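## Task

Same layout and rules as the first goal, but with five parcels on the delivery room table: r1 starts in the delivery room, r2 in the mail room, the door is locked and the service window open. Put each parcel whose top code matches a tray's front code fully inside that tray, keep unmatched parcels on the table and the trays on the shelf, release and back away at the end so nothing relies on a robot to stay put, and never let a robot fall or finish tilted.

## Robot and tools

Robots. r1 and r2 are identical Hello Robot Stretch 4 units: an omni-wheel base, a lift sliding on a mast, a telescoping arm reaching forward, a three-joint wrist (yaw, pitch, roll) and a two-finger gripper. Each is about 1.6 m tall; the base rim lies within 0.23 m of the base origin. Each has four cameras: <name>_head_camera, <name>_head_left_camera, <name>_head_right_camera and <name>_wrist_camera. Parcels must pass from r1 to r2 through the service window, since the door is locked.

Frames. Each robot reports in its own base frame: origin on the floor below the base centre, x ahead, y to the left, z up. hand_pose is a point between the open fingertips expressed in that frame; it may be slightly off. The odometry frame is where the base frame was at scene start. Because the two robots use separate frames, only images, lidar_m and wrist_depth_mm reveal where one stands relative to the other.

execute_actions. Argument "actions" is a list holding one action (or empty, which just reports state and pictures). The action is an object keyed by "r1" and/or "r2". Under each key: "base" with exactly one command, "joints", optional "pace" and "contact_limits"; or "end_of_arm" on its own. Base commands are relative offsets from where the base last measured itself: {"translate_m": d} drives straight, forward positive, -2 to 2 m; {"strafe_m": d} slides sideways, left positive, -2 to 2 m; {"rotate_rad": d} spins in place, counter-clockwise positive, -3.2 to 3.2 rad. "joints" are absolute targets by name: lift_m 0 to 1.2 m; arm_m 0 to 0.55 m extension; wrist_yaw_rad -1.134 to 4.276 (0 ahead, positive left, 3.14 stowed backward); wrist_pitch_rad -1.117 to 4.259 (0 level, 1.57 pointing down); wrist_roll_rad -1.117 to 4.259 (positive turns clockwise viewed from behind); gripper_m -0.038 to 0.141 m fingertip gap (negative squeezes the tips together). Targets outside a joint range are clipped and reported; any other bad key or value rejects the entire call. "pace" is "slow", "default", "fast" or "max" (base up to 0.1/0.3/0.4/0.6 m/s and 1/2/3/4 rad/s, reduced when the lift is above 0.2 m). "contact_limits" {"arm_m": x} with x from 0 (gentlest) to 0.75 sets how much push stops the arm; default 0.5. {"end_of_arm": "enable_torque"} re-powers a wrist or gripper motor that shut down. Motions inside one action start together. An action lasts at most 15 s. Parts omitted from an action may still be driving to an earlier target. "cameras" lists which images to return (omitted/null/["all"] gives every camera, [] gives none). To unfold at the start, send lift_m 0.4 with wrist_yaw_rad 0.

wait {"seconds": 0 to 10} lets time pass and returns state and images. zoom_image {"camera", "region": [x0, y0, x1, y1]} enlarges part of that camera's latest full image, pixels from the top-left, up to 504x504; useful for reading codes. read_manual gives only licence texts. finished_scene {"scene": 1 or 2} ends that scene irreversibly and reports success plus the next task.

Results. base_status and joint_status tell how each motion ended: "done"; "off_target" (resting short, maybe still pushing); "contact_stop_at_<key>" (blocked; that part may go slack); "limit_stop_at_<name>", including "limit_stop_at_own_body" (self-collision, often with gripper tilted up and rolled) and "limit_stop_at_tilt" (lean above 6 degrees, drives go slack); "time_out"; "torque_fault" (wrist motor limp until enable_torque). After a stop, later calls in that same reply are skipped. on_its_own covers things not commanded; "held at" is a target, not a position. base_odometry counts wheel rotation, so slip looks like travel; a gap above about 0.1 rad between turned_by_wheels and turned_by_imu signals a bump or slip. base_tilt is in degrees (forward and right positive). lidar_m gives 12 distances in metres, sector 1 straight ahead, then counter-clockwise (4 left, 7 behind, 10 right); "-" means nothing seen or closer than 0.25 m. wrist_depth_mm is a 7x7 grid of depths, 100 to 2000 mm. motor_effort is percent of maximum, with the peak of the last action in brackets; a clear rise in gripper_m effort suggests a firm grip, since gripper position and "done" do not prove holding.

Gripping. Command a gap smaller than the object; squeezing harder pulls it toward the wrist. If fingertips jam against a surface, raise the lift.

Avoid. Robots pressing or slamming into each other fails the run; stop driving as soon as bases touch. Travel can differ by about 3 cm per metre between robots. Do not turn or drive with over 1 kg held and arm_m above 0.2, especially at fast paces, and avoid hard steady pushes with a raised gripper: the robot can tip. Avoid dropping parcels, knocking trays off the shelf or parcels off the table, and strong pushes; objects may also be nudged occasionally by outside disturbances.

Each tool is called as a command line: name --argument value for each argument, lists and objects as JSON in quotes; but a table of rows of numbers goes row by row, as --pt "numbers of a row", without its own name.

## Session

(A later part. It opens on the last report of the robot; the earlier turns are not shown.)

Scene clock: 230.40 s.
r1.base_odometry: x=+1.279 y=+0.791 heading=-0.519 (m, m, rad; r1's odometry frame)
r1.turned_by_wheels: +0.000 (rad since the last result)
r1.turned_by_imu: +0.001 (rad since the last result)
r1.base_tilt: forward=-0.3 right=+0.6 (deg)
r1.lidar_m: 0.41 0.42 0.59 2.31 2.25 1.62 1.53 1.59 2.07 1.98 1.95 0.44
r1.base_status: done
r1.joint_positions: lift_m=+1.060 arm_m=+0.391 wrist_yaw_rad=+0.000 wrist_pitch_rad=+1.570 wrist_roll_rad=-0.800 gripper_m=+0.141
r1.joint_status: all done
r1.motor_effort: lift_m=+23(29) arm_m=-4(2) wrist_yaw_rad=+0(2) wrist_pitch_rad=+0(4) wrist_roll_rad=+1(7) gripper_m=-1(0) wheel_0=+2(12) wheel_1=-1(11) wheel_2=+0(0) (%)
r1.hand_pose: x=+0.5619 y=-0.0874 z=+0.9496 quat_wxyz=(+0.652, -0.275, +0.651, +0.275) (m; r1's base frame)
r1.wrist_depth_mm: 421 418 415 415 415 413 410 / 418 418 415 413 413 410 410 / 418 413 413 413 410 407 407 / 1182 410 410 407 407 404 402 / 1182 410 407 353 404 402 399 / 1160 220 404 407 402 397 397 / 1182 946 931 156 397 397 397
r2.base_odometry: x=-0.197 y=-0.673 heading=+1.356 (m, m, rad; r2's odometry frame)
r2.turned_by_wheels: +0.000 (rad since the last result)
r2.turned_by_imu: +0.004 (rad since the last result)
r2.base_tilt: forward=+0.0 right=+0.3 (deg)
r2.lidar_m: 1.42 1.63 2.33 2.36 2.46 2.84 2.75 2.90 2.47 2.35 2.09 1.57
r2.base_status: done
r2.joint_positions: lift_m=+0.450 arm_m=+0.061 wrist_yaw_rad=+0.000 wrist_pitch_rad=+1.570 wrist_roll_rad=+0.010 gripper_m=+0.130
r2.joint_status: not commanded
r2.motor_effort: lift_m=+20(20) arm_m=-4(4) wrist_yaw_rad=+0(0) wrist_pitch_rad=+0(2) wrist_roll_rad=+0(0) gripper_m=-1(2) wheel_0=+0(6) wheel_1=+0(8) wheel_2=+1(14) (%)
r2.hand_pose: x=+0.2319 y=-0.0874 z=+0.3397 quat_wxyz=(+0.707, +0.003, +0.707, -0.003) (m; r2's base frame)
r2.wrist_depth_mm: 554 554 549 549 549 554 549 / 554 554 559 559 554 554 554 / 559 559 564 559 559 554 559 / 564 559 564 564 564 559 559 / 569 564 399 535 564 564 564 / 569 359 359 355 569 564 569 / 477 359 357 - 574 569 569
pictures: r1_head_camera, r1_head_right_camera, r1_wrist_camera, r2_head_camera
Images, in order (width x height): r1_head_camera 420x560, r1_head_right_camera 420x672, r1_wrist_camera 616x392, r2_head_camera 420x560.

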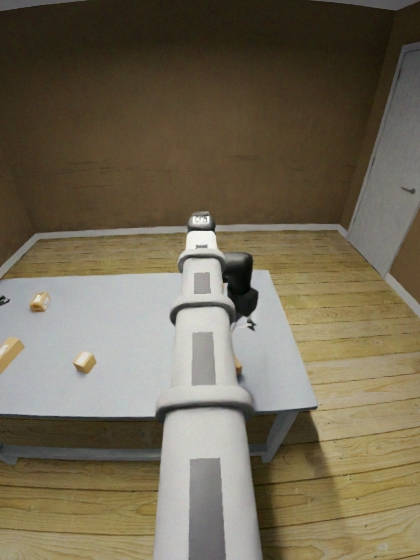

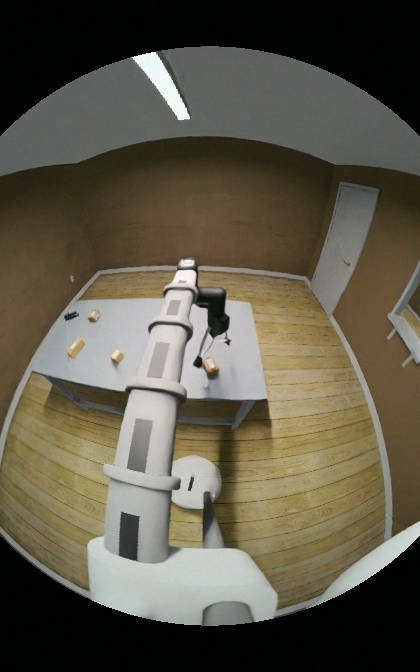

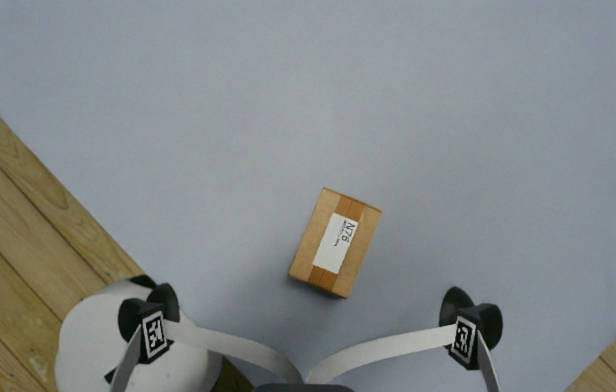

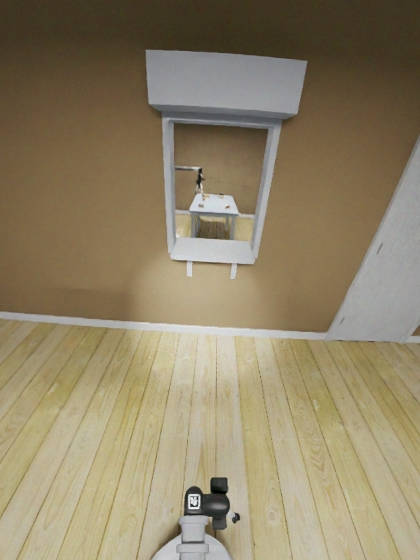

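execute_actions --actions '[{"r1": {"joints": {"arm_m": 0.424, "lift_m": 0.905, "wrist_roll_rad": -0.47, "gripper_m": 0.095}, "pace": "fast"}}]' --cameras '["r1_wrist_camera"]'

Scene clock: 252.57 s.
r1.base_odometry: x=+1.279 y=+0.791 heading=-0.519 (m, m, rad; r1's odometry frame)
r1.turned_by_wheels: +0.000 (rad since the last result)
r1.turned_by_imu: +0.000 (rad since the last result)
r1.base_tilt: forward=-0.3 right=+0.7 (deg)
r1.lidar_m: 0.41 0.43 0.60 2.29 2.23 1.64 1.53 1.60 2.10 1.96 1.96 0.44
r1.base_status: not commanded
r1.joint_positions: lift_m=+0.905 arm_m=+0.423 wrist_yaw_rad=+0.000 wrist_pitch_rad=+1.570 wrist_roll_rad=-0.470 gripper_m=+0.095
r1.joint_status: all done
r1.motor_effort: lift_m=+17(22) arm_m=+4(1) wrist_yaw_rad=+0(1) wrist_pitch_rad=-1(1) wrist_roll_rad=+4(7) gripper_m=-1(0) wheel_0=+3(3) wheel_1=-1(1) wheel_2=+0(0) (%)
r1.hand_pose: x=+0.5943 y=-0.0874 z=+0.7950 quat_wxyz=(+0.688, -0.165, +0.687, +0.165) (m; r1's base frame)
r1.wrist_depth_mm: 263 260 258 259 256 255 254 / 260 259 257 257 254 254 252 / 258 257 257 255 253 252 252 / 257 255 254 253 253 250 249 / 256 255 253 202 251 250 249 / 254 253 211 202 250 248 247 / 252 252 202 200 247 247 246
r2.base_odometry: x=-0.197 y=-0.673 heading=+1.356 (m, m, rad; r2's odometry frame)
r2.turned_by_wheels: +0.000 (rad since the last result)
r2.turned_by_imu: -0.001 (rad since the last result)
r2.base_tilt: forward=+0.1 right=+0.3 (deg)
r2.lidar_m: 1.40 1.62 2.31 2.34 2.45 2.82 2.76 2.90 2.47 2.35 2.06 1.58
r2.base_status: not commanded
r2.joint_positions: lift_m=+0.450 arm_m=+0.061 wrist_yaw_rad=+0.000 wrist_pitch_rad=+1.570 wrist_roll_rad=+0.010 gripper_m=+0.130
r2.joint_status: not commanded
r2.motor_effort: lift_m=+20(20) arm_m=-5(5) wrist_yaw_rad=+1(1) wrist_pitch_rad=+0(0) wrist_roll_rad=-1(1) gripper_m=-1(1) wheel_0=+0(0) wheel_1=+0(0) wheel_2=+1(1) (%)
r2.hand_pose: x=+0.2319 y=-0.0874 z=+0.3397 quat_wxyz=(+0.707, +0.003, +0.707, -0.003) (m; r2's base frame)
r2.wrist_depth_mm: 554 549 554 554 549 554 554 / 554 554 554 549 554 554 554 / 564 559 559 559 559 559 554 / 564 564 564 564 559 564 559 / 569 569 397 539 569 559 564 / 574 359 357 357 569 569 569 / 477 359 357 - 569 569 569
pictures: r1_wrist_camera
Images, in order (width x height): r1_wrist_camera 616x392.

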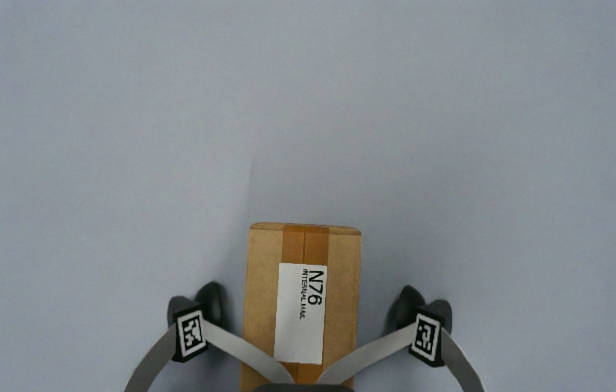

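execute_actions --actions '[{"r1": {"joints": {"gripper_m": 0.022}, "pace": "fast"}}]' --cameras '["r1_wrist_camera", "r1_head_right_camera"]'

Scene clock: 261.53 s.
r1.base_odometry: x=+1.279 y=+0.791 heading=-0.519 (m, m, rad; r1's odometry frame)
r1.turned_by_wheels: +0.000 (rad since the last result)
r1.turned_by_imu: +0.000 (rad since the last result)
r1.base_tilt: forward=-0.3 right=+0.6 (deg)
r1.lidar_m: 0.39 0.43 0.55 2.28 2.27 1.62 1.52 1.56 2.08 1.97 1.96 0.42
r1.base_status: not commanded
r1.joint_positions: lift_m=+0.905 arm_m=+0.423 wrist_yaw_rad=+0.000 wrist_pitch_rad=+1.570 wrist_roll_rad=-0.470 gripper_m=+0.023
r1.joint_status: all done
r1.motor_effort: lift_m=+18(18) arm_m=+4(4) wrist_yaw_rad=+0(1) wrist_pitch_rad=+1(1) wrist_roll_rad=+1(2) gripper_m=-23(26) wheel_0=+3(3) wheel_1=-1(1) wheel_2=+0(0) (%)
r1.hand_pose: x=+0.5943 y=-0.0874 z=+0.7950 quat_wxyz=(+0.688, -0.165, +0.687, +0.165) (m; r1's base frame)
r1.wrist_depth_mm: 260 260 258 257 256 254 254 / 260 258 257 256 255 253 253 / 257 256 255 255 253 252 251 / 257 256 255 253 253 251 249 / 255 254 253 190 251 250 249 / 254 252 208 189 206 248 248 / 252 251 189 189 189 246 246
r2.base_odometry: x=-0.197 y=-0.673 heading=+1.356 (m, m, rad; r2's odometry frame)
r2.turned_by_wheels: +0.000 (rad since the last result)
r2.turned_by_imu: -0.001 (rad since the last result)
r2.base_tilt: forward=+0.0 right=+0.4 (deg)
r2.lidar_m: 1.41 1.62 2.33 2.33 2.50 2.85 2.74 2.90 2.46 2.35 2.08 1.57
r2.base_status: not commanded
r2.joint_positions: lift_m=+0.450 arm_m=+0.061 wrist_yaw_rad=+0.000 wrist_pitch_rad=+1.570 wrist_roll_rad=+0.010 gripper_m=+0.130
r2.joint_status: not commanded
r2.motor_effort: lift_m=+20(20) arm_m=-4(5) wrist_yaw_rad=+2(2) wrist_pitch_rad=+0(1) wrist_roll_rad=-1(0) gripper_m=-1(1) wheel_0=+0(0) wheel_1=+0(0) wheel_2=+1(1) (%)
r2.hand_pose: x=+0.2319 y=-0.0874 z=+0.3397 quat_wxyz=(+0.707, +0.003, +0.707, -0.003) (m; r2's base frame)
r2.wrist_depth_mm: 554 554 549 554 549 549 554 / 559 554 554 554 554 554 554 / 559 559 559 559 554 554 559 / 564 564 564 559 559 559 564 / 564 569 397 539 564 564 564 / 569 359 355 355 569 564 569 / 477 359 357 - 569 569 569
pictures: r1_head_right_camera, r1_wrist_camera
Images, in order (width x height): r1_head_right_camera 420x672, r1_wrist_camera 616x392.

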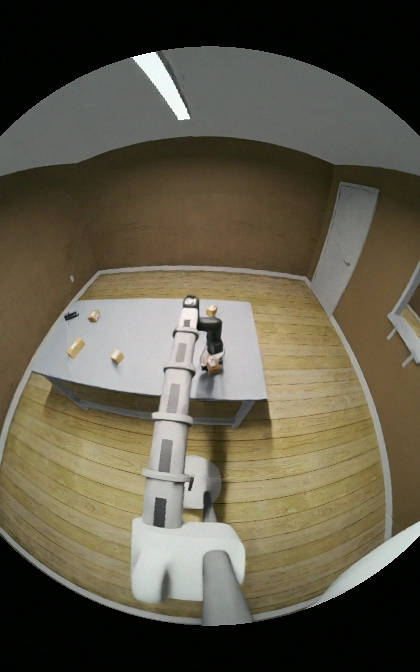

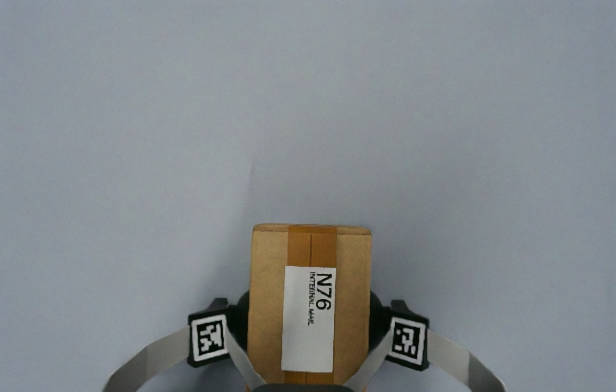

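execute_actions --actions '[{"r1": {"base": {"rotate_rad": -1.234}, "joints": {"arm_m": 0.12, "lift_m": 0.95, "wrist_yaw_rad": 1.57, "wrist_roll_rad": 1.93}, "pace": "fast"}, "r2": {"base": {"translate_m": 0.4}, "pace": "max"}}]' --cameras '["r1_head_camera", "r1_wrist_camera", "r2_head_camera"]'

Scene clock: 305.90 s.
r1.base_odometry: x=+1.279 y=+0.791 heading=-1.753 (m, m, rad; r1's odometry frame)
r1.turned_by_wheels: -1.233 (rad since the last result)
r1.turned_by_imu: -1.213 (rad since the last result)
r1.base_tilt: forward=-0.3 right=+0.6 (deg)
r1.lidar_m: 1.92 0.46 0.39 0.42 0.50 1.01 2.33 1.76 1.51 1.56 1.90 1.94
r1.base_status: done
r1.joint_positions: lift_m=+0.950 arm_m=+0.121 wrist_yaw_rad=+1.570 wrist_pitch_rad=+1.570 wrist_roll_rad=+1.929 gripper_m=+0.023
r1.joint_status: all done
r1.motor_effort: lift_m=+24(24) arm_m=-4(3) wrist_yaw_rad=+3(8) wrist_pitch_rad=+0(0) wrist_roll_rad=+2(4) gripper_m=-23(23) wheel_0=+2(8) wheel_1=+2(8) wheel_2=+2(8) (%)
r1.hand_pose: x=+0.3791 y=+0.0001 z=+0.8395 quat_wxyz=(+0.696, +0.127, +0.696, -0.126) (m; r1's base frame)
r1.wrist_depth_mm: 1078 1078 1078 1078 1078 1098 1060 / 1078 1078 1078 1078 1078 1060 1060 / 1078 1060 1060 1078 1060 1078 1042 / 1078 1098 1042 1060 1060 1060 1042 / 1060 1060 1078 191 1042 1042 1042 / 535 1042 208 189 206 1042 1042 / 1025 854 189 188 188 842 1042
r2.base_odometry: x=-0.112 y=-0.282 heading=+1.356 (m, m, rad; r2's odometry frame)
r2.turned_by_wheels: +0.000 (rad since the last result)
r2.turned_by_imu: +0.000 (rad since the last result)
r2.base_tilt: forward=+0.1 right=+0.3 (deg)
r2.lidar_m: 1.02 1.19 1.70 2.34 2.48 3.24 3.18 3.28 2.44 2.37 1.59 1.05
r2.base_status: done
r2.joint_positions: lift_m=+0.450 arm_m=+0.061 wrist_yaw_rad=+0.000 wrist_pitch_rad=+1.570 wrist_roll_rad=+0.010 gripper_m=+0.130
r2.joint_status: not commanded
r2.motor_effort: lift_m=+20(20) arm_m=-5(4) wrist_yaw_rad=+3(2) wrist_pitch_rad=+0(2) wrist_roll_rad=-1(0) gripper_m=+0(1) wheel_0=-1(7) wheel_1=-1(5) wheel_2=+1(10) (%)
r2.hand_pose: x=+0.2319 y=-0.0874 z=+0.3397 quat_wxyz=(+0.707, +0.003, +0.707, -0.003) (m; r2's base frame)
r2.wrist_depth_mm: 554 554 554 549 554 549 549 / 559 554 559 554 554 554 554 / 559 559 559 559 554 559 559 / 564 564 559 564 564 564 559 / 569 559 397 535 564 564 564 / 569 359 355 355 569 564 564 / 473 357 357 - 574 574 569
pictures: r1_head_camera, r1_wrist_camera, r2_head_camera
Images, in order (width x height): r1_head_camera 420x560, r1_wrist_camera 616x392, r2_head_camera 420x560.

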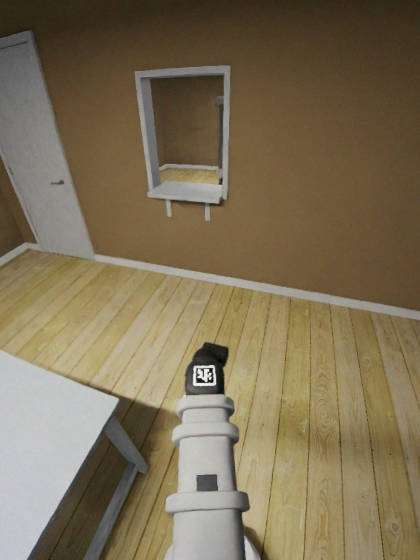

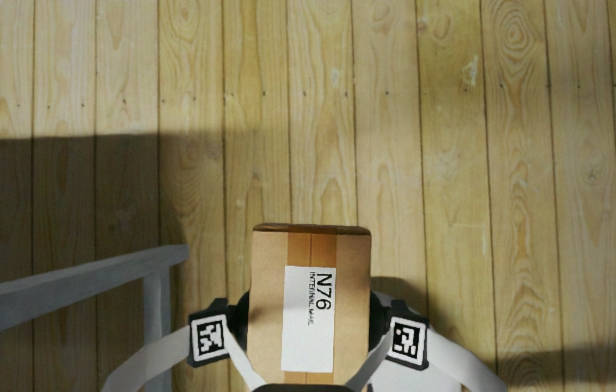

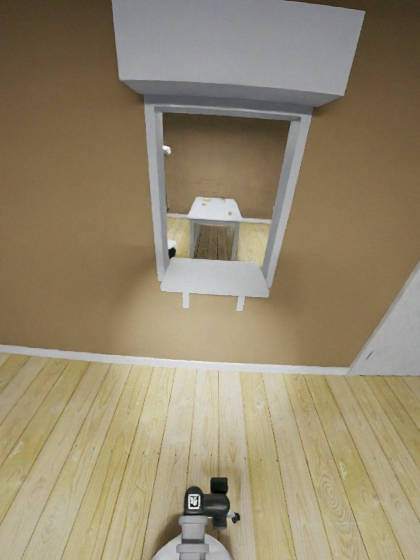

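execute_actions --actions '[{"r1": {"base": {"translate_m": 1.5}, "joints": {"arm_m": 0.2, "lift_m": 1.10, "wrist_roll_rad": 2.08}, "pace": "max"}, "r2": {"base": {"translate_m": 0.55}, "joints": {"lift_m": 1.14}, "pace": "max"}}]' --cameras '["r1_head_camera", "r1_wrist_camera", "r2_head_camera", "r1_head_left_camera"]'

Scene clock: 343.40 s.
r1.base_odometry: x=+1.008 y=-0.684 heading=-1.752 (m, m, rad; r1's odometry frame)
r1.turned_by_wheels: +0.000 (rad since the last result)
r1.turned_by_imu: -0.003 (rad since the last result)
r1.base_tilt: forward=-0.3 right=+0.6 (deg)
r1.lidar_m: 0.44 0.57 1.31 2.69 1.20 1.02 3.70 2.26 2.03 1.03 0.63 0.48
r1.base_status: done
r1.joint_positions: lift_m=+1.100 arm_m=+0.199 wrist_yaw_rad=+1.570 wrist_pitch_rad=+1.570 wrist_roll_rad=+2.080 gripper_m=+0.023
r1.joint_status: all done
r1.motor_effort: lift_m=+24(27) arm_m=+4(6) wrist_yaw_rad=+1(1) wrist_pitch_rad=+1(0) wrist_roll_rad=+4(9) gripper_m=-25(24) wheel_0=+3(8) wheel_1=+0(4) wheel_2=+2(12) (%)
r1.hand_pose: x=+0.4576 y=+0.0001 z=+0.9895 quat_wxyz=(+0.684, +0.178, +0.684, -0.178) (m; r1's base frame)
r1.wrist_depth_mm: 319 317 315 315 315 223 250 / 315 315 315 314 314 342 430 / 315 312 314 312 310 866 1138 / 312 312 310 309 309 1205 1205 / 310 310 310 191 1205 1182 1205 / 1205 1205 207 189 206 1182 1182 / 1205 1182 189 189 189 991 1205
r2.base_odometry: x=+0.005 y=+0.255 heading=+1.356 (m, m, rad; r2's odometry frame)
r2.turned_by_wheels: +0.000 (rad since the last result)
r2.turned_by_imu: +0.001 (rad since the last result)
r2.base_tilt: forward=+0.0 right=+0.2 (deg)
r2.lidar_m: 0.47 0.49 0.90 2.32 2.46 3.48 3.77 3.29 2.48 1.93 0.82 0.48
r2.base_status: done
r2.joint_positions: lift_m=+1.140 arm_m=+0.061 wrist_yaw_rad=+0.000 wrist_pitch_rad=+1.570 wrist_roll_rad=+0.010 gripper_m=+0.130
r2.joint_status: all done
r2.motor_effort: lift_m=+23(29) arm_m=-5(4) wrist_yaw_rad=+1(2) wrist_pitch_rad=+1(0) wrist_roll_rad=+0(0) gripper_m=-1(2) wheel_0=+0(9) wheel_1=+0(9) wheel_2=+0(18) (%)
r2.hand_pose: x=+0.2319 y=-0.0874 z=+1.0295 quat_wxyz=(+0.707, +0.003, +0.707, -0.003) (m; r2's base frame)
r2.wrist_depth_mm: 866 842 820 788 759 741 715 / 1229 1205 1229 1182 1118 1118 1042 / 1229 1229 1229 1229 1229 1229 1229 / 1229 1255 1229 1255 1229 1229 1229 / 1229 1229 1025 1042 1229 1229 1229 / 1255 1229 1025 931 1255 1229 1229 / 1281 1255 1255 - 1255 1255 1281
pictures: r1_head_camera, r1_head_left_camera, r1_wrist_camera, r2_head_camera
Images, in order (width x height): r1_head_camera 420x560, r1_head_left_camera 420x672, r1_wrist_camera 616x392, r2_head_camera 420x560.

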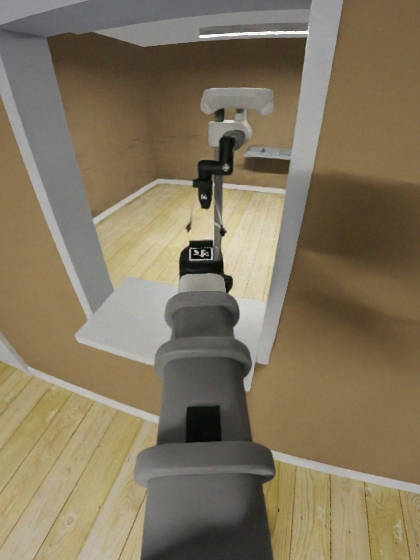

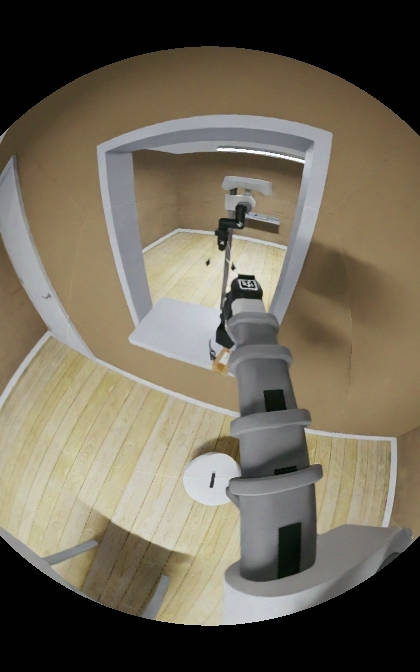

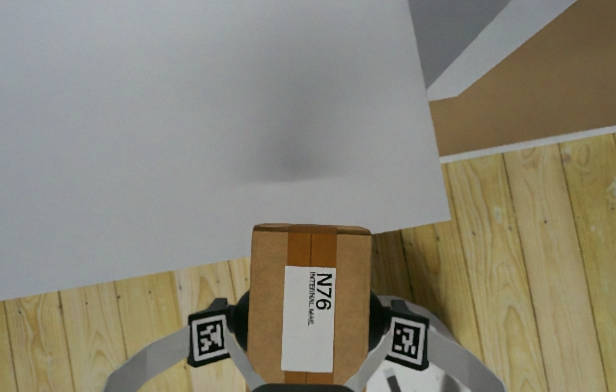

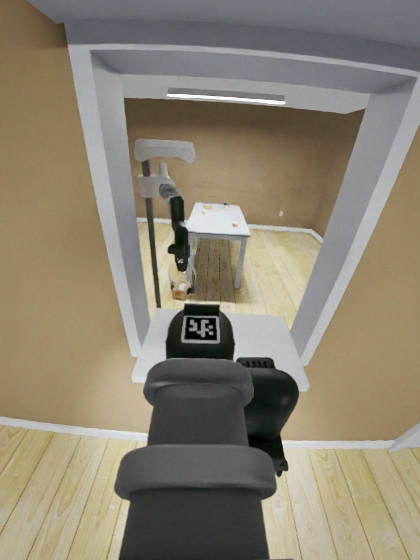

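execute_actions --actions '[{"r1": {"base": {"rotate_rad": 0.133}, "joints": {"arm_m": 0.467, "lift_m": 1.046, "wrist_roll_rad": 2.06}, "pace": "fast"}}]' --cameras '["r1_wrist_camera", "r2_head_camera"]'

Scene clock: 361.47 s.
r1.base_odometry: x=+1.008 y=-0.684 heading=-1.620 (m, m, rad; r1's odometry frame)
r1.turned_by_wheels: +0.133 (rad since the last result)
r1.turned_by_imu: +0.130 (rad since the last result)
r1.base_tilt: forward=-0.2 right=+0.7 (deg)
r1.lidar_m: 0.48 0.61 1.72 2.74 1.10 1.03 3.20 2.17 2.04 0.88 0.58 0.46
r1.base_status: done
r1.joint_positions: lift_m=+1.046 arm_m=+0.466 wrist_yaw_rad=+1.570 wrist_pitch_rad=+1.570 wrist_roll_rad=+2.060 gripper_m=+0.023
r1.joint_status: all done
r1.motor_effort: lift_m=+18(22) arm_m=+4(4) wrist_yaw_rad=+1(2) wrist_pitch_rad=+0(0) wrist_roll_rad=+0(4) gripper_m=-23(22) wheel_0=-3(5) wheel_1=-2(4) wheel_2=-1(6) (%)
r1.hand_pose: x=+0.7246 y=+0.0001 z=+0.9360 quat_wxyz=(+0.686, +0.172, +0.686, -0.171) (m; r1's base frame)
r1.wrist_depth_mm: 1205 1182 1182 960 1060 1205 1160 / 259 259 258 258 257 257 256 / 259 257 257 257 255 255 255 / 257 257 255 254 255 254 253 / 255 255 254 190 253 252 253 / 254 254 207 190 206 251 251 / 252 252 189 189 188 250 249
r2.base_odometry: x=+0.005 y=+0.255 heading=+1.356 (m, m, rad; r2's odometry frame)
r2.turned_by_wheels: +0.000 (rad since the last result)
r2.turned_by_imu: -0.001 (rad since the last result)
r2.base_tilt: forward=+0.0 right=+0.3 (deg)
r2.lidar_m: 0.47 0.52 0.89 2.32 2.43 3.50 3.77 3.29 2.48 1.94 0.82 0.49
r2.base_status: not commanded
r2.joint_positions: lift_m=+1.140 arm_m=+0.061 wrist_yaw_rad=+0.000 wrist_pitch_rad=+1.570 wrist_roll_rad=+0.010 gripper_m=+0.130
r2.joint_status: not commanded
r2.motor_effort: lift_m=+23(23) arm_m=-4(4) wrist_yaw_rad=+0(1) wrist_pitch_rad=+0(2) wrist_roll_rad=-1(0) gripper_m=-2(2) wheel_0=+0(1) wheel_1=+0(0) wheel_2=+0(0) (%)
r2.hand_pose: x=+0.2319 y=-0.0874 z=+1.0295 quat_wxyz=(+0.707, +0.003, +0.707, -0.003) (m; r2's base frame)
r2.wrist_depth_mm: 866 842 820 788 768 741 707 / 1229 1229 1229 1205 1138 1118 1060 / 1229 1205 1229 1229 1205 1205 1205 / 1229 1205 1229 1229 1229 1255 1229 / 1229 1255 1042 1025 1229 1229 1229 / 1229 1255 1042 917 1255 1229 1255 / 1255 1255 1255 - 1255 1255 1255
pictures: r1_wrist_camera, r2_head_camera
Images, in order (width x height): r1_wrist_camera 616x392, r2_head_camera 420x560.

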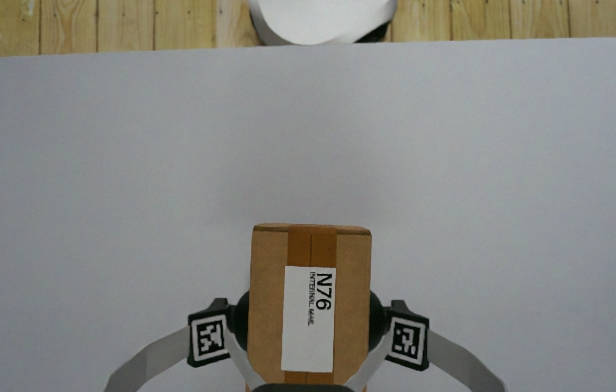

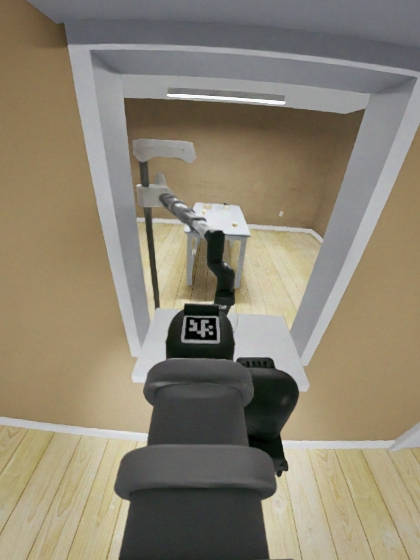

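execute_actions --actions '[{"r1": {"joints": {"gripper_m": 0.095, "lift_m": 1.042}, "pace": "fast"}}]' --cameras '["r1_wrist_camera"]'

Scene clock: 369.20 s.
r1.base_odometry: x=+1.008 y=-0.684 heading=-1.620 (m, m, rad; r1's odometry frame)
r1.turned_by_wheels: +0.000 (rad since the last result)
r1.turned_by_imu: +0.000 (rad since the last result)
r1.base_tilt: forward=-0.3 right=+0.6 (deg)
r1.lidar_m: 0.48 0.62 1.72 2.76 1.11 1.03 3.18 2.19 2.04 0.88 0.59 0.47
r1.base_status: not commanded
r1.joint_positions: lift_m=+1.042 arm_m=+0.466 wrist_yaw_rad=+1.570 wrist_pitch_rad=+1.570 wrist_roll_rad=+2.060 gripper_m=+0.095
r1.joint_status: all done
r1.motor_effort: lift_m=+18(20) arm_m=+4(4) wrist_yaw_rad=+1(1) wrist_pitch_rad=+0(1) wrist_roll_rad=-1(0) gripper_m=-2(24) wheel_0=-3(3) wheel_1=-2(1) wheel_2=-1(1) (%)
r1.hand_pose: x=+0.7246 y=+0.0001 z=+0.9320 quat_wxyz=(+0.686, +0.172, +0.686, -0.171) (m; r1's base frame)
r1.wrist_depth_mm: 1182 1182 1182 946 1025 1160 1160 / 256 257 255 255 255 254 252 / 256 254 253 253 253 251 251 / 254 254 253 251 252 250 249 / 252 251 251 200 250 249 248 / 251 250 216 200 249 247 247 / 249 248 247 198 246 246 245
r2.base_odometry: x=+0.005 y=+0.255 heading=+1.356 (m, m, rad; r2's odometry frame)
r2.turned_by_wheels: +0.000 (rad since the last result)
r2.turned_by_imu: -0.001 (rad since the last result)
r2.base_tilt: forward=+0.1 right=+0.4 (deg)
r2.lidar_m: 0.47 0.51 0.89 2.31 2.43 3.46 3.79 3.28 2.47 1.96 0.84 0.49
r2.base_status: not commanded
r2.joint_positions: lift_m=+1.140 arm_m=+0.061 wrist_yaw_rad=+0.000 wrist_pitch_rad=+1.570 wrist_roll_rad=+0.010 gripper_m=+0.130
r2.joint_status: not commanded
r2.motor_effort: lift_m=+23(23) arm_m=-4(4) wrist_yaw_rad=+2(4) wrist_pitch_rad=+0(0) wrist_roll_rad=+0(0) gripper_m=-2(1) wheel_0=+0(1) wheel_1=+0(0) wheel_2=+0(1) (%)
r2.hand_pose: x=+0.2319 y=-0.0874 z=+1.0295 quat_wxyz=(+0.707, +0.003, +0.707, -0.003) (m; r2's base frame)
r2.wrist_depth_mm: 866 842 820 778 778 732 715 / 1229 1229 1205 1205 1138 1098 1060 / 1229 1229 1205 1229 1229 1229 1229 / 1229 1255 1255 1229 1229 1229 1229 / 1255 1229 1025 1025 1229 1229 1229 / 1255 1229 1042 931 1255 1229 1229 / 1255 1255 1255 - 1255 1255 1255
pictures: r1_wrist_camera
Images, in order (width x height): r1_wrist_camera 616x392.

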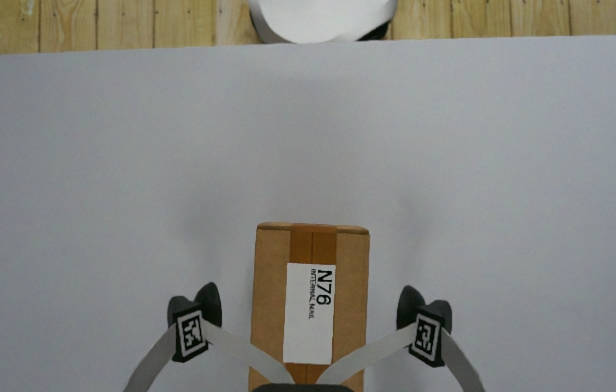

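execute_actions --actions '[{"r1": {"joints": {"lift_m": 1.115, "gripper_m": 0.12}, "pace": "max"}, "r2": {"joints": {"arm_m": 0.2}, "pace": "fast"}}]' --cameras '["r2_wrist_camera", "r2_head_camera"]'

Scene clock: 380.43 s.
r1.base_odometry: x=+1.008 y=-0.684 heading=-1.620 (m, m, rad; r1's odometry frame)
r1.turned_by_wheels: +0.000 (rad since the last result)
r1.turned_by_imu: +0.000 (rad since the last result)
r1.base_tilt: forward=-0.3 right=+0.6 (deg)
r1.lidar_m: 0.44 0.62 1.72 2.76 1.10 1.02 3.16 2.16 2.05 0.89 0.59 0.46
r1.base_status: not commanded
r1.joint_positions: lift_m=+1.115 arm_m=+0.466 wrist_yaw_rad=+1.570 wrist_pitch_rad=+1.570 wrist_roll_rad=+2.060 gripper_m=+0.120
r1.joint_status: all done
r1.motor_effort: lift_m=+23(27) arm_m=+4(5) wrist_yaw_rad=+1(0) wrist_pitch_rad=+0(1) wrist_roll_rad=-1(2) gripper_m=-3(5) wheel_0=-3(3) wheel_1=-2(1) wheel_2=-1(1) (%)
r1.hand_pose: x=+0.7246 y=+0.0001 z=+1.0045 quat_wxyz=(+0.686, +0.172, +0.686, -0.171) (m; r1's base frame)
r1.wrist_depth_mm: 1255 1255 1281 1025 1229 1255 1229 / 1255 1255 330 329 327 327 325 / 329 329 327 325 325 324 324 / 329 327 325 324 322 322 322 / 327 322 322 273 322 320 320 / 324 322 320 271 320 319 319 / 322 320 320 271 317 317 315
r2.base_odometry: x=+0.005 y=+0.255 heading=+1.356 (m, m, rad; r2's odometry frame)
r2.turned_by_wheels: +0.000 (rad since the last result)
r2.turned_by_imu: +0.000 (rad since the last result)
r2.base_tilt: forward=+0.1 right=+0.3 (deg)
r2.lidar_m: 0.45 0.51 0.93 2.32 2.46 3.46 3.76 3.32 2.48 1.96 0.83 0.49
r2.base_status: not commanded
r2.joint_positions: lift_m=+1.140 arm_m=+0.199 wrist_yaw_rad=+0.000 wrist_pitch_rad=+1.570 wrist_roll_rad=+0.010 gripper_m=+0.130
r2.joint_status: all done
r2.motor_effort: lift_m=+23(23) arm_m=+5(4) wrist_yaw_rad=+1(4) wrist_pitch_rad=+0(0) wrist_roll_rad=-1(2) gripper_m=+0(1) wheel_0=+0(1) wheel_1=+0(0) wheel_2=+0(0) (%)
r2.hand_pose: x=+0.3704 y=-0.0874 z=+1.0295 quat_wxyz=(+0.707, +0.003, +0.707, -0.003) (m; r2's base frame)
r2.wrist_depth_mm: 349 349 347 349 347 347 345 / 351 351 349 349 349 349 347 / 1229 1229 1229 1205 1229 1229 1138 / 1229 1229 1229 1229 1205 1229 1205 / 1229 1255 1229 1255 1255 1255 1229 / 1229 1255 1025 1042 1255 1255 1255 / 1281 1229 1255 - 1229 1255 1255
pictures: r2_head_camera, r2_wrist_camera
Images, in order (width x height): r2_head_camera 420x560, r2_wrist_camera 616x392.

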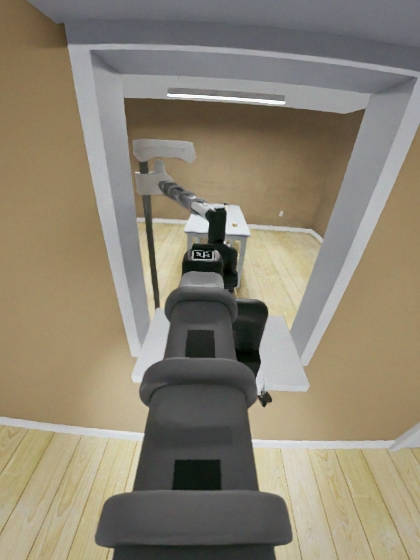

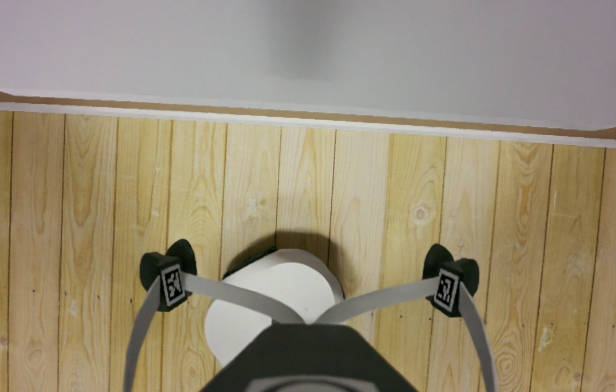

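execute_actions --actions '[{"r1": {"joints": {"arm_m": 0.05}, "pace": "max"}, "r2": {"joints": {"arm_m": 0.47}, "pace": "default"}}]' --cameras '["r2_wrist_camera", "r2_head_camera"]'

Scene clock: 406.77 s.
r1.base_odometry: x=+1.008 y=-0.684 heading=-1.620 (m, m, rad; r1's odometry frame)
r1.turned_by_wheels: +0.000 (rad since the last result)
r1.turned_by_imu: +0.000 (rad since the last result)
r1.base_tilt: forward=-0.3 right=+0.6 (deg)
r1.lidar_m: 0.48 0.61 1.71 2.74 1.12 1.01 3.16 2.16 2.04 0.88 0.60 0.45
r1.base_status: not commanded
r1.joint_positions: lift_m=+1.115 arm_m=+0.051 wrist_yaw_rad=+1.570 wrist_pitch_rad=+1.570 wrist_roll_rad=+2.060 gripper_m=+0.120
r1.joint_status: all done
r1.motor_effort: lift_m=+23(24) arm_m=-4(2) wrist_yaw_rad=+1(1) wrist_pitch_rad=+1(0) wrist_roll_rad=-1(0) gripper_m=+1(0) wheel_0=-3(2) wheel_1=-2(1) wheel_2=-1(1) (%)
r1.hand_pose: x=+0.3091 y=+0.0001 z=+1.0045 quat_wxyz=(+0.686, +0.172, +0.686, -0.171) (m; r1's base frame)
r1.wrist_depth_mm: 336 334 330 332 332 517 525 / 362 707 715 741 759 759 768 / 1138 1138 1205 1229 1255 1229 1205 / 1255 1229 1255 1229 1229 1205 1229 / 1229 1229 1229 1205 1205 1205 1205 / 1229 1205 1205 1008 991 1205 1229 / 1205 1205 1205 1008 976 1205 1205
r2.base_odometry: x=+0.005 y=+0.255 heading=+1.356 (m, m, rad; r2's odometry frame)
r2.turned_by_wheels: +0.000 (rad since the last result)
r2.turned_by_imu: -0.001 (rad since the last result)
r2.base_tilt: forward=+0.0 right=+0.3 (deg)
r2.lidar_m: 0.47 0.48 0.90 2.32 2.46 3.46 3.75 3.32 2.48 1.98 0.85 0.49
r2.base_status: not commanded
r2.joint_positions: lift_m=+1.140 arm_m=+0.469 wrist_yaw_rad=+0.000 wrist_pitch_rad=+1.570 wrist_roll_rad=+0.010 gripper_m=+0.130
r2.joint_status: all done
r2.motor_effort: lift_m=+23(23) arm_m=+5(7) wrist_yaw_rad=+1(0) wrist_pitch_rad=+0(1) wrist_roll_rad=+0(0) gripper_m=+0(2) wheel_0=-1(1) wheel_1=+0(0) wheel_2=+0(0) (%)
r2.hand_pose: x=+0.6403 y=-0.0874 z=+1.0295 quat_wxyz=(+0.707, +0.003, +0.707, -0.003) (m; r2's base frame)
r2.wrist_depth_mm: 347 347 347 347 347 347 1229 / 351 349 347 349 347 349 349 / 351 351 351 351 349 349 351 / 353 353 353 304 353 351 353 / 357 355 355 307 353 353 355 / 357 359 357 357 357 357 355 / 359 359 359 - 357 359 359
pictures: r2_head_camera, r2_wrist_camera
Images, in order (width x height): r2_head_camera 420x560, r2_wrist_camera 616x392.

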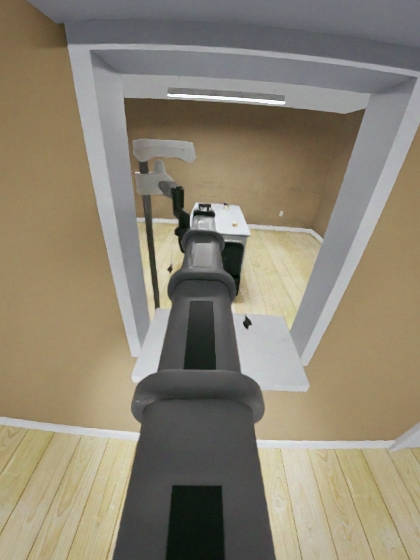

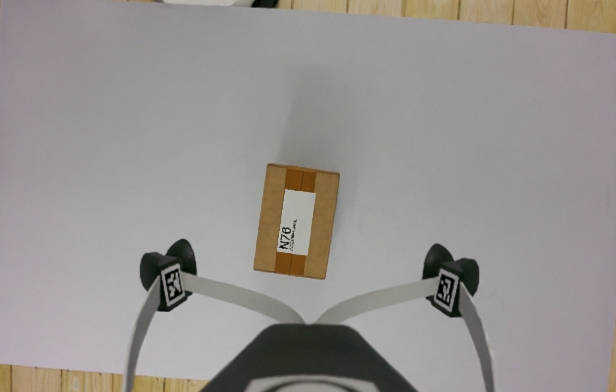

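execute_actions --actions '[{"r1": {"joints": {"lift_m": 0.6, "wrist_yaw_rad": 0.0, "wrist_roll_rad": 0.0}, "pace": "max"}, "r2": {"base": {"rotate_rad": 0.022}, "joints": {"arm_m": 0.485, "lift_m": 1.034, "wrist_roll_rad": 0.09, "gripper_m": 0.022}, "pace": "fast"}}]' --cameras '["r2_wrist_camera", "r1_head_camera"]'

Scene clock: 432.40 s.
r1.base_odometry: x=+1.008 y=-0.684 heading=-1.620 (m, m, rad; r1's odometry frame)
r1.turned_by_wheels: +0.000 (rad since the last result)
r1.turned_by_imu: +0.000 (rad since the last result)
r1.base_tilt: forward=-0.3 right=+0.6 (deg)
r1.lidar_m: 0.46 0.60 1.71 2.74 1.09 0.99 3.17 2.15 2.04 0.87 0.62 0.42
r1.base_status: not commanded
r1.joint_positions: lift_m=+0.600 arm_m=+0.051 wrist_yaw_rad=+0.000 wrist_pitch_rad=+1.570 wrist_roll_rad=+0.000 gripper_m=+0.120
r1.joint_status: all done
r1.motor_effort: lift_m=+19(17) arm_m=-4(4) wrist_yaw_rad=+1(2) wrist_pitch_rad=+1(0) wrist_roll_rad=-1(1) gripper_m=-2(1) wheel_0=-3(3) wheel_1=-2(1) wheel_2=-1(1) (%)
r1.hand_pose: x=+0.2219 y=-0.0874 z=+0.4899 quat_wxyz=(+0.707, +0.000, +0.707, +0.000) (m; r1's base frame)
r1.wrist_depth_mm: 723 732 732 661 554 462 404 / 732 723 723 715 707 585 500 / 723 723 723 715 707 707 621 / 723 723 715 707 707 699 707 / 707 715 707 707 707 699 699 / 715 707 496 496 699 699 699 / 699 492 492 492 496 691 691
r2.base_odometry: x=+0.005 y=+0.255 heading=+1.378 (m, m, rad; r2's odometry frame)
r2.turned_by_wheels: +0.022 (rad since the last result)
r2.turned_by_imu: +0.021 (rad since the last result)
r2.base_tilt: forward=+0.0 right=+0.3 (deg)
r2.lidar_m: 0.48 0.52 0.93 2.31 2.46 3.59 3.76 3.23 2.48 1.82 0.78 0.50
r2.base_status: done
r2.joint_positions: lift_m=+1.034 arm_m=+0.484 wrist_yaw_rad=+0.000 wrist_pitch_rad=+1.570 wrist_roll_rad=+0.089 gripper_m=+0.022
r2.joint_status: all done
r2.motor_effort: lift_m=+17(27) arm_m=+4(6) wrist_yaw_rad=+1(2) wrist_pitch_rad=-1(1) wrist_roll_rad=+3(5) gripper_m=-22(21) wheel_0=-2(6) wheel_1=-2(4) wheel_2=+0(7) (%)
r2.hand_pose: x=+0.6553 y=-0.0874 z=+0.9240 quat_wxyz=(+0.707, +0.032, +0.706, -0.032) (m; r2's base frame)
r2.wrist_depth_mm: 244 244 243 243 244 244 243 / 246 246 246 245 245 244 244 / 247 247 247 247 248 246 247 / 249 249 248 188 248 249 248 / 252 250 250 188 249 249 249 / 251 252 189 189 189 250 251 / 255 254 253 - 254 253 252
pictures: r1_head_camera, r2_wrist_camera
Images, in order (width x height): r1_head_camera 420x560, r2_wrist_camera 616x392.

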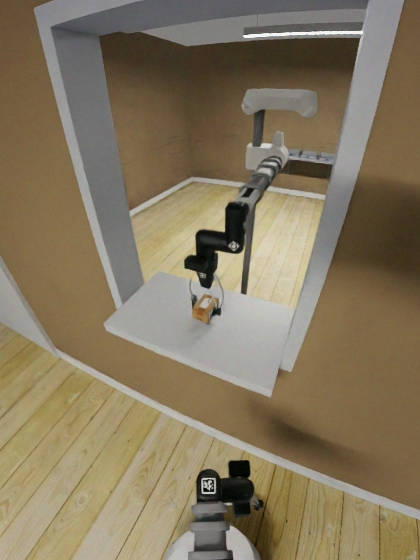

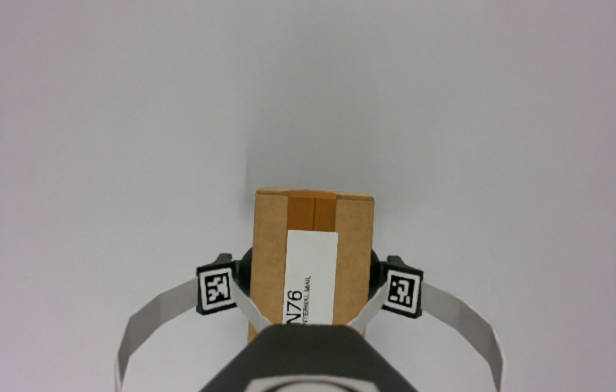

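execute_actions --actions '[{"r1": {"base": {"rotate_rad": 2.42}, "joints": {"gripper_m": 0.141}, "pace": "fast"}, "r2": {"base": {"translate_m": -0.9}, "joints": {"arm_m": 0.12, "lift_m": 1.06}, "pace": "max"}}]' --cameras '["r2_wrist_camera", "r1_head_camera"]'

Scene clock: 467.30 s.
r1.base_odometry: x=+1.008 y=-0.684 heading=+0.800 (m, m, rad; r1's odometry frame)
r1.turned_by_wheels: +2.420 (rad since the last result)
r1.turned_by_imu: +2.379 (rad since the last result)
r1.base_tilt: forward=-0.3 right=+0.6 (deg)
r1.lidar_m: 1.02 0.99 2.35 2.02 1.17 0.65 0.55 0.42 0.53 1.16 2.70 1.20
r1.base_status: done
r1.joint_positions: lift_m=+0.600 arm_m=+0.051 wrist_yaw_rad=+0.000 wrist_pitch_rad=+1.570 wrist_roll_rad=+0.000 gripper_m=+0.141
r1.joint_status: all done
r1.motor_effort: lift_m=+20(20) arm_m=-4(4) wrist_yaw_rad=+0(1) wrist_pitch_rad=+2(3) wrist_roll_rad=-1(3) gripper_m=+0(1) wheel_0=-1(10) wheel_1=-2(9) wheel_2=+1(11) (%)
r1.hand_pose: x=+0.2220 y=-0.0874 z=+0.4898 quat_wxyz=(+0.707, +0.000, +0.707, +0.000) (m; r1's base frame)
r1.wrist_depth_mm: 732 723 723 723 723 723 707 / 732 723 723 723 723 715 707 / 723 723 715 715 707 707 707 / 723 715 715 715 707 715 707 / 715 715 707 707 707 699 699 / 715 220 496 496 691 691 699 / 715 492 492 156 492 691 699
r2.base_odometry: x=-0.167 y=-0.628 heading=+1.378 (m, m, rad; r2's odometry frame)
r2.turned_by_wheels: +0.000 (rad since the last result)
r2.turned_by_imu: -0.004 (rad since the last result)
r2.base_tilt: forward=+0.1 right=+0.3 (deg)
r2.lidar_m: 1.37 1.57 2.24 2.37 2.53 2.87 2.78 2.98 2.41 2.33 1.96 1.43
r2.base_status: done
r2.joint_positions: lift_m=+1.060 arm_m=+0.121 wrist_yaw_rad=+0.000 wrist_pitch_rad=+1.570 wrist_roll_rad=+0.090 gripper_m=+0.022
r2.joint_status: all done
r2.motor_effort: lift_m=+23(24) arm_m=-5(8) wrist_yaw_rad=+2(1) wrist_pitch_rad=-1(1) wrist_roll_rad=+0(1) gripper_m=-22(22) wheel_0=-1(5) wheel_1=+0(9) wheel_2=-1(11) (%)
r2.hand_pose: x=+0.2918 y=-0.0874 z=+0.9495 quat_wxyz=(+0.707, +0.032, +0.706, -0.032) (m; r2's base frame)
r2.wrist_depth_mm: 1160 1118 1138 1138 1138 1118 1138 / 1160 1138 1138 1160 1118 1138 1138 / 1138 1160 1138 1160 1138 1138 1138 / 1160 1160 1160 188 1138 1138 1160 / 1160 1160 1160 189 1182 1160 1160 / 1182 1160 189 189 189 1160 1160 / 1182 1182 1160 - 1182 1182 1182
pictures: r1_head_camera, r2_wrist_camera
Images, in order (width x height): r1_head_camera 420x560, r2_wrist_camera 616x392.

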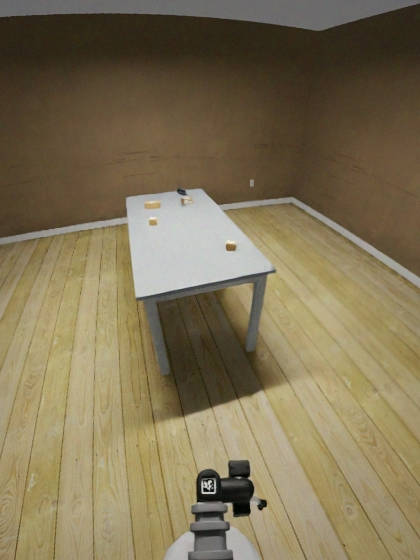

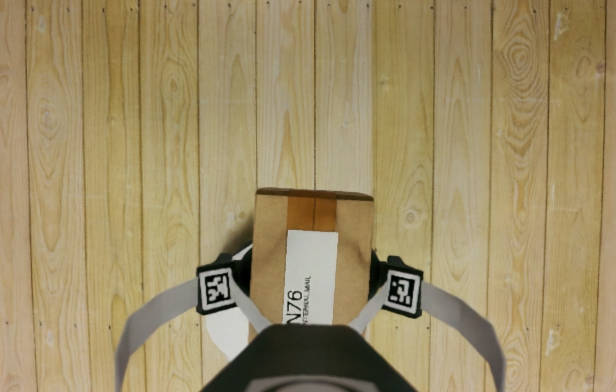

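execute_actions --actions '[{"r1": {"base": {"translate_m": 0.75}, "joints": {"lift_m": 1.06}, "pace": "fast"}, "r2": {"base": {"rotate_rad": -3.023}, "joints": {"arm_m": 0.15, "lift_m": 0.3, "wrist_roll_rad": 0.12}, "pace": "max"}}]' --cameras '["r2_head_camera", "r1_head_camera", "r1_head_right_camera"]'

Scene clock: 487.03 s.
r1.base_odometry: x=+1.531 y=-0.146 heading=+0.801 (m, m, rad; r1's odometry frame)
r1.turned_by_wheels: +0.000 (rad since the last result)
r1.turned_by_imu: -0.001 (rad since the last result)
r1.base_tilt: forward=-0.3 right=+0.7 (deg)
r1.lidar_m: 0.30 0.29 0.35 2.19 2.23 1.50 1.15 1.18 1.51 2.48 2.49 0.34
r1.base_status: done
r1.joint_positions: lift_m=+1.060 arm_m=+0.051 wrist_yaw_rad=+0.000 wrist_pitch_rad=+1.570 wrist_roll_rad=+0.000 gripper_m=+0.141
r1.joint_status: all done
r1.motor_effort: lift_m=+24(28) arm_m=-4(4) wrist_yaw_rad=+0(0) wrist_pitch_rad=+1(2) wrist_roll_rad=-2(1) gripper_m=-1(0) wheel_0=+2(9) wheel_1=+1(6) wheel_2=+2(13) (%)
r1.hand_pose: x=+0.2219 y=-0.0874 z=+0.9495 quat_wxyz=(+0.707, +0.000, +0.707, +0.000) (m; r1's base frame)
r1.wrist_depth_mm: 421 421 415 413 415 413 410 / 418 418 413 415 413 413 1160 / 415 415 413 433 1182 1138 1138 / 413 723 1160 1205 1160 1182 1182 / 1205 1182 1182 991 1160 1160 1160 / 1160 220 960 931 1160 1160 1160 / 1160 1160 960 156 1160 1138 1138
r2.base_odometry: x=-0.167 y=-0.628 heading=-1.645 (m, m, rad; r2's odometry frame)
r2.turned_by_wheels: -3.023 (rad since the last result)
r2.turned_by_imu: -3.046 (rad since the last result)
r2.base_tilt: forward=+0.1 right=+0.3 (deg)
r2.lidar_m: 2.33 2.86 2.35 2.32 1.82 1.40 1.39 1.70 2.34 2.35 2.62 2.36
r2.base_status: done
r2.joint_positions: lift_m=+0.300 arm_m=+0.149 wrist_yaw_rad=+0.000 wrist_pitch_rad=+1.570 wrist_roll_rad=+0.119 gripper_m=+0.022
r2.joint_status: all done
r2.motor_effort: lift_m=+19(21) arm_m=+4(6) wrist_yaw_rad=+1(3) wrist_pitch_rad=+0(2) wrist_roll_rad=+1(3) gripper_m=-21(22) wheel_0=+1(5) wheel_1=+1(8) wheel_2=+0(3) (%)
r2.hand_pose: x=+0.3204 y=-0.0874 z=+0.1899 quat_wxyz=(+0.706, +0.042, +0.706, -0.042) (m; r2's base frame)
r2.wrist_depth_mm: 407 407 404 407 407 407 404 / 410 410 407 407 407 407 410 / 413 413 413 410 413 410 407 / 413 415 415 189 415 413 415 / 418 418 415 189 415 413 415 / 418 418 190 189 190 415 418 / 421 421 421 - 421 421 424
pictures: r1_head_camera, r1_head_right_camera, r2_head_camera
Images, in order (width x height): r1_head_camera 420x560, r1_head_right_camera 420x672, r2_head_camera 420x560.

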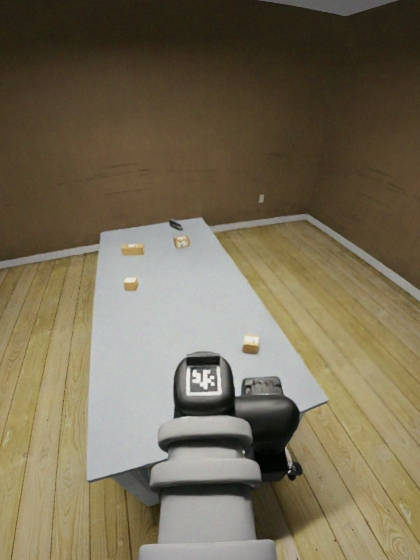

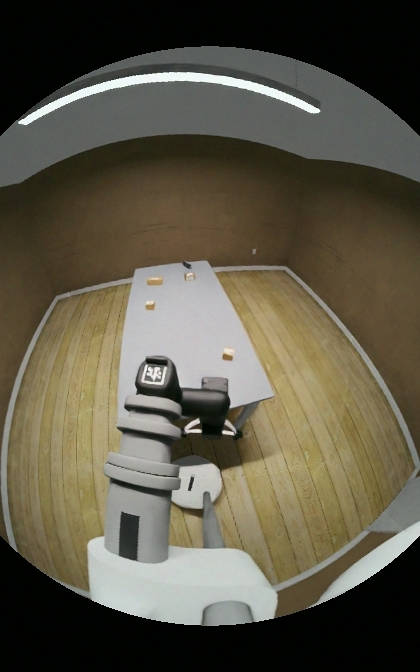

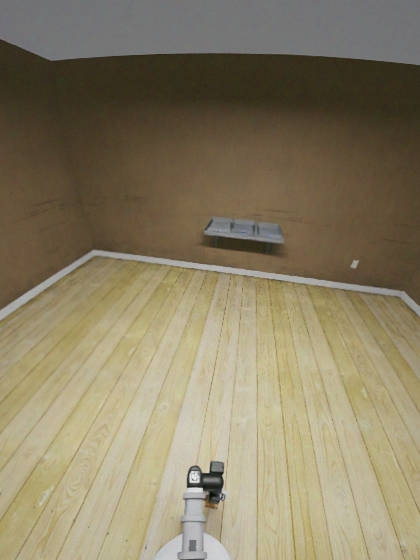

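execute_actions --actions '[{"r1": {"base": {"rotate_rad": -0.12}, "joints": {"arm_m": 0.53}, "pace": "default"}, "r2": {"base": {"translate_m": 2.0}, "joints": {"arm_m": 0.42, "lift_m": 1.0}, "pace": "max"}}]' --cameras '["r2_head_camera", "r2_wrist_camera", "r1_wrist_camera"]'

Scene clock: 507.83 s.
r1.base_odometry: x=+1.531 y=-0.146 heading=+0.681 (m, m, rad; r1's odometry frame)
r1.turned_by_wheels: -0.119 (rad since the last result)
r1.turned_by_imu: -0.118 (rad since the last result)
r1.base_tilt: forward=-0.3 right=+0.6 (deg)
r1.lidar_m: 0.31 0.30 0.34 2.22 2.21 1.64 1.22 1.18 1.43 2.13 2.48 0.41
r1.base_status: done
r1.joint_positions: lift_m=+1.060 arm_m=+0.529 wrist_yaw_rad=+0.000 wrist_pitch_rad=+1.570 wrist_roll_rad=+0.000 gripper_m=+0.141
r1.joint_status: all done
r1.motor_effort: lift_m=+24(24) arm_m=+4(4) wrist_yaw_rad=+1(0) wrist_pitch_rad=+1(1) wrist_roll_rad=-1(3) gripper_m=-1(1) wheel_0=+4(7) wheel_1=+3(6) wheel_2=+2(6) (%)
r1.hand_pose: x=+0.7004 y=-0.0874 z=+0.9495 quat_wxyz=(+0.707, +0.000, +0.707, +0.000) (m; r1's base frame)
r1.wrist_depth_mm: 421 421 415 415 1160 1182 1182 / 415 415 415 413 410 1182 1160 / 413 413 410 407 407 1182 1160 / 410 410 410 404 404 1160 1138 / 413 410 404 404 402 1160 1160 / 407 220 404 404 399 399 1138 / 407 407 402 156 397 394 1138
r2.base_odometry: x=-0.316 y=-2.622 heading=-1.645 (m, m, rad; r2's odometry frame)
r2.turned_by_wheels: +0.000 (rad since the last result)
r2.turned_by_imu: +0.007 (rad since the last result)
r2.base_tilt: forward=+0.0 right=+0.3 (deg)
r2.lidar_m: 0.37 0.94 1.55 1.97 2.24 3.47 3.46 3.35 2.77 0.89 0.46 0.38
r2.base_status: done
r2.joint_positions: lift_m=+1.000 arm_m=+0.419 wrist_yaw_rad=+0.000 wrist_pitch_rad=+1.570 wrist_roll_rad=+0.119 gripper_m=+0.022
r2.joint_status: all done
r2.motor_effort: lift_m=+22(24) arm_m=+4(8) wrist_yaw_rad=+3(4) wrist_pitch_rad=-1(1) wrist_roll_rad=+1(2) gripper_m=-23(21) wheel_0=+0(9) wheel_1=+0(12) wheel_2=+2(21) (%)
r2.hand_pose: x=+0.5904 y=-0.0874 z=+0.8895 quat_wxyz=(+0.706, +0.042, +0.706, -0.042) (m; r2's base frame)
r2.wrist_depth_mm: 615 580 539 345 343 330 324 / 1025 991 904 347 343 343 345 / 1098 1098 1098 347 345 347 345 / 1098 1098 1098 189 347 349 347 / 1118 1118 1098 188 349 351 351 / 1118 1118 189 189 189 353 353 / 1118 1118 1118 - 355 355 355
pictures: r1_wrist_camera, r2_head_camera, r2_wrist_camera
Images, in order (width x height): r1_wrist_camera 616x392, r2_head_camera 420x560, r2_wrist_camera 616x392.

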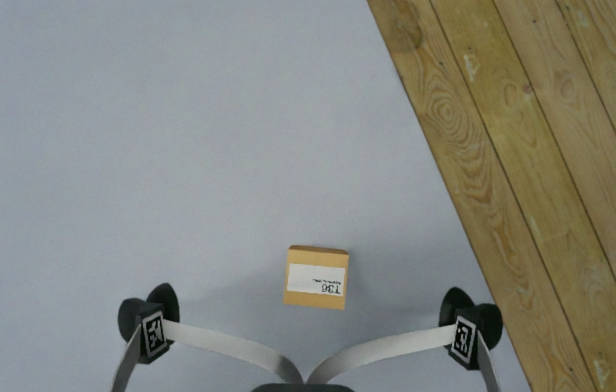

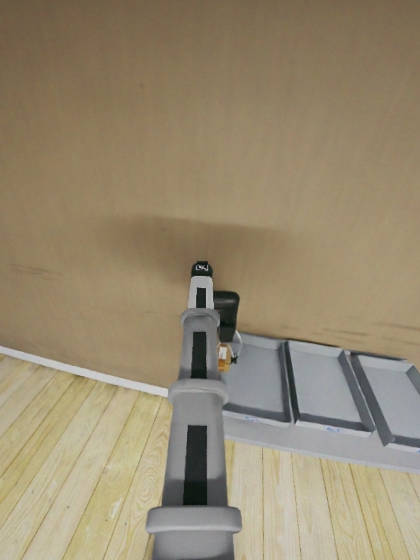

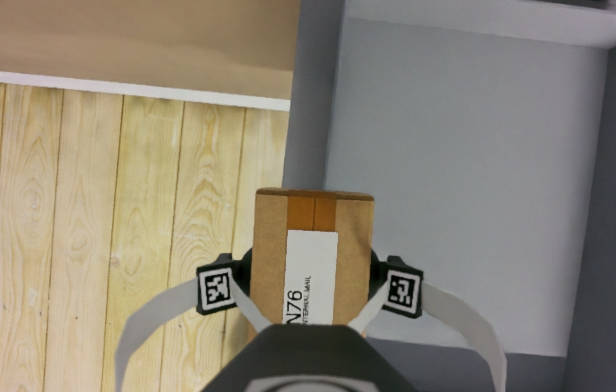

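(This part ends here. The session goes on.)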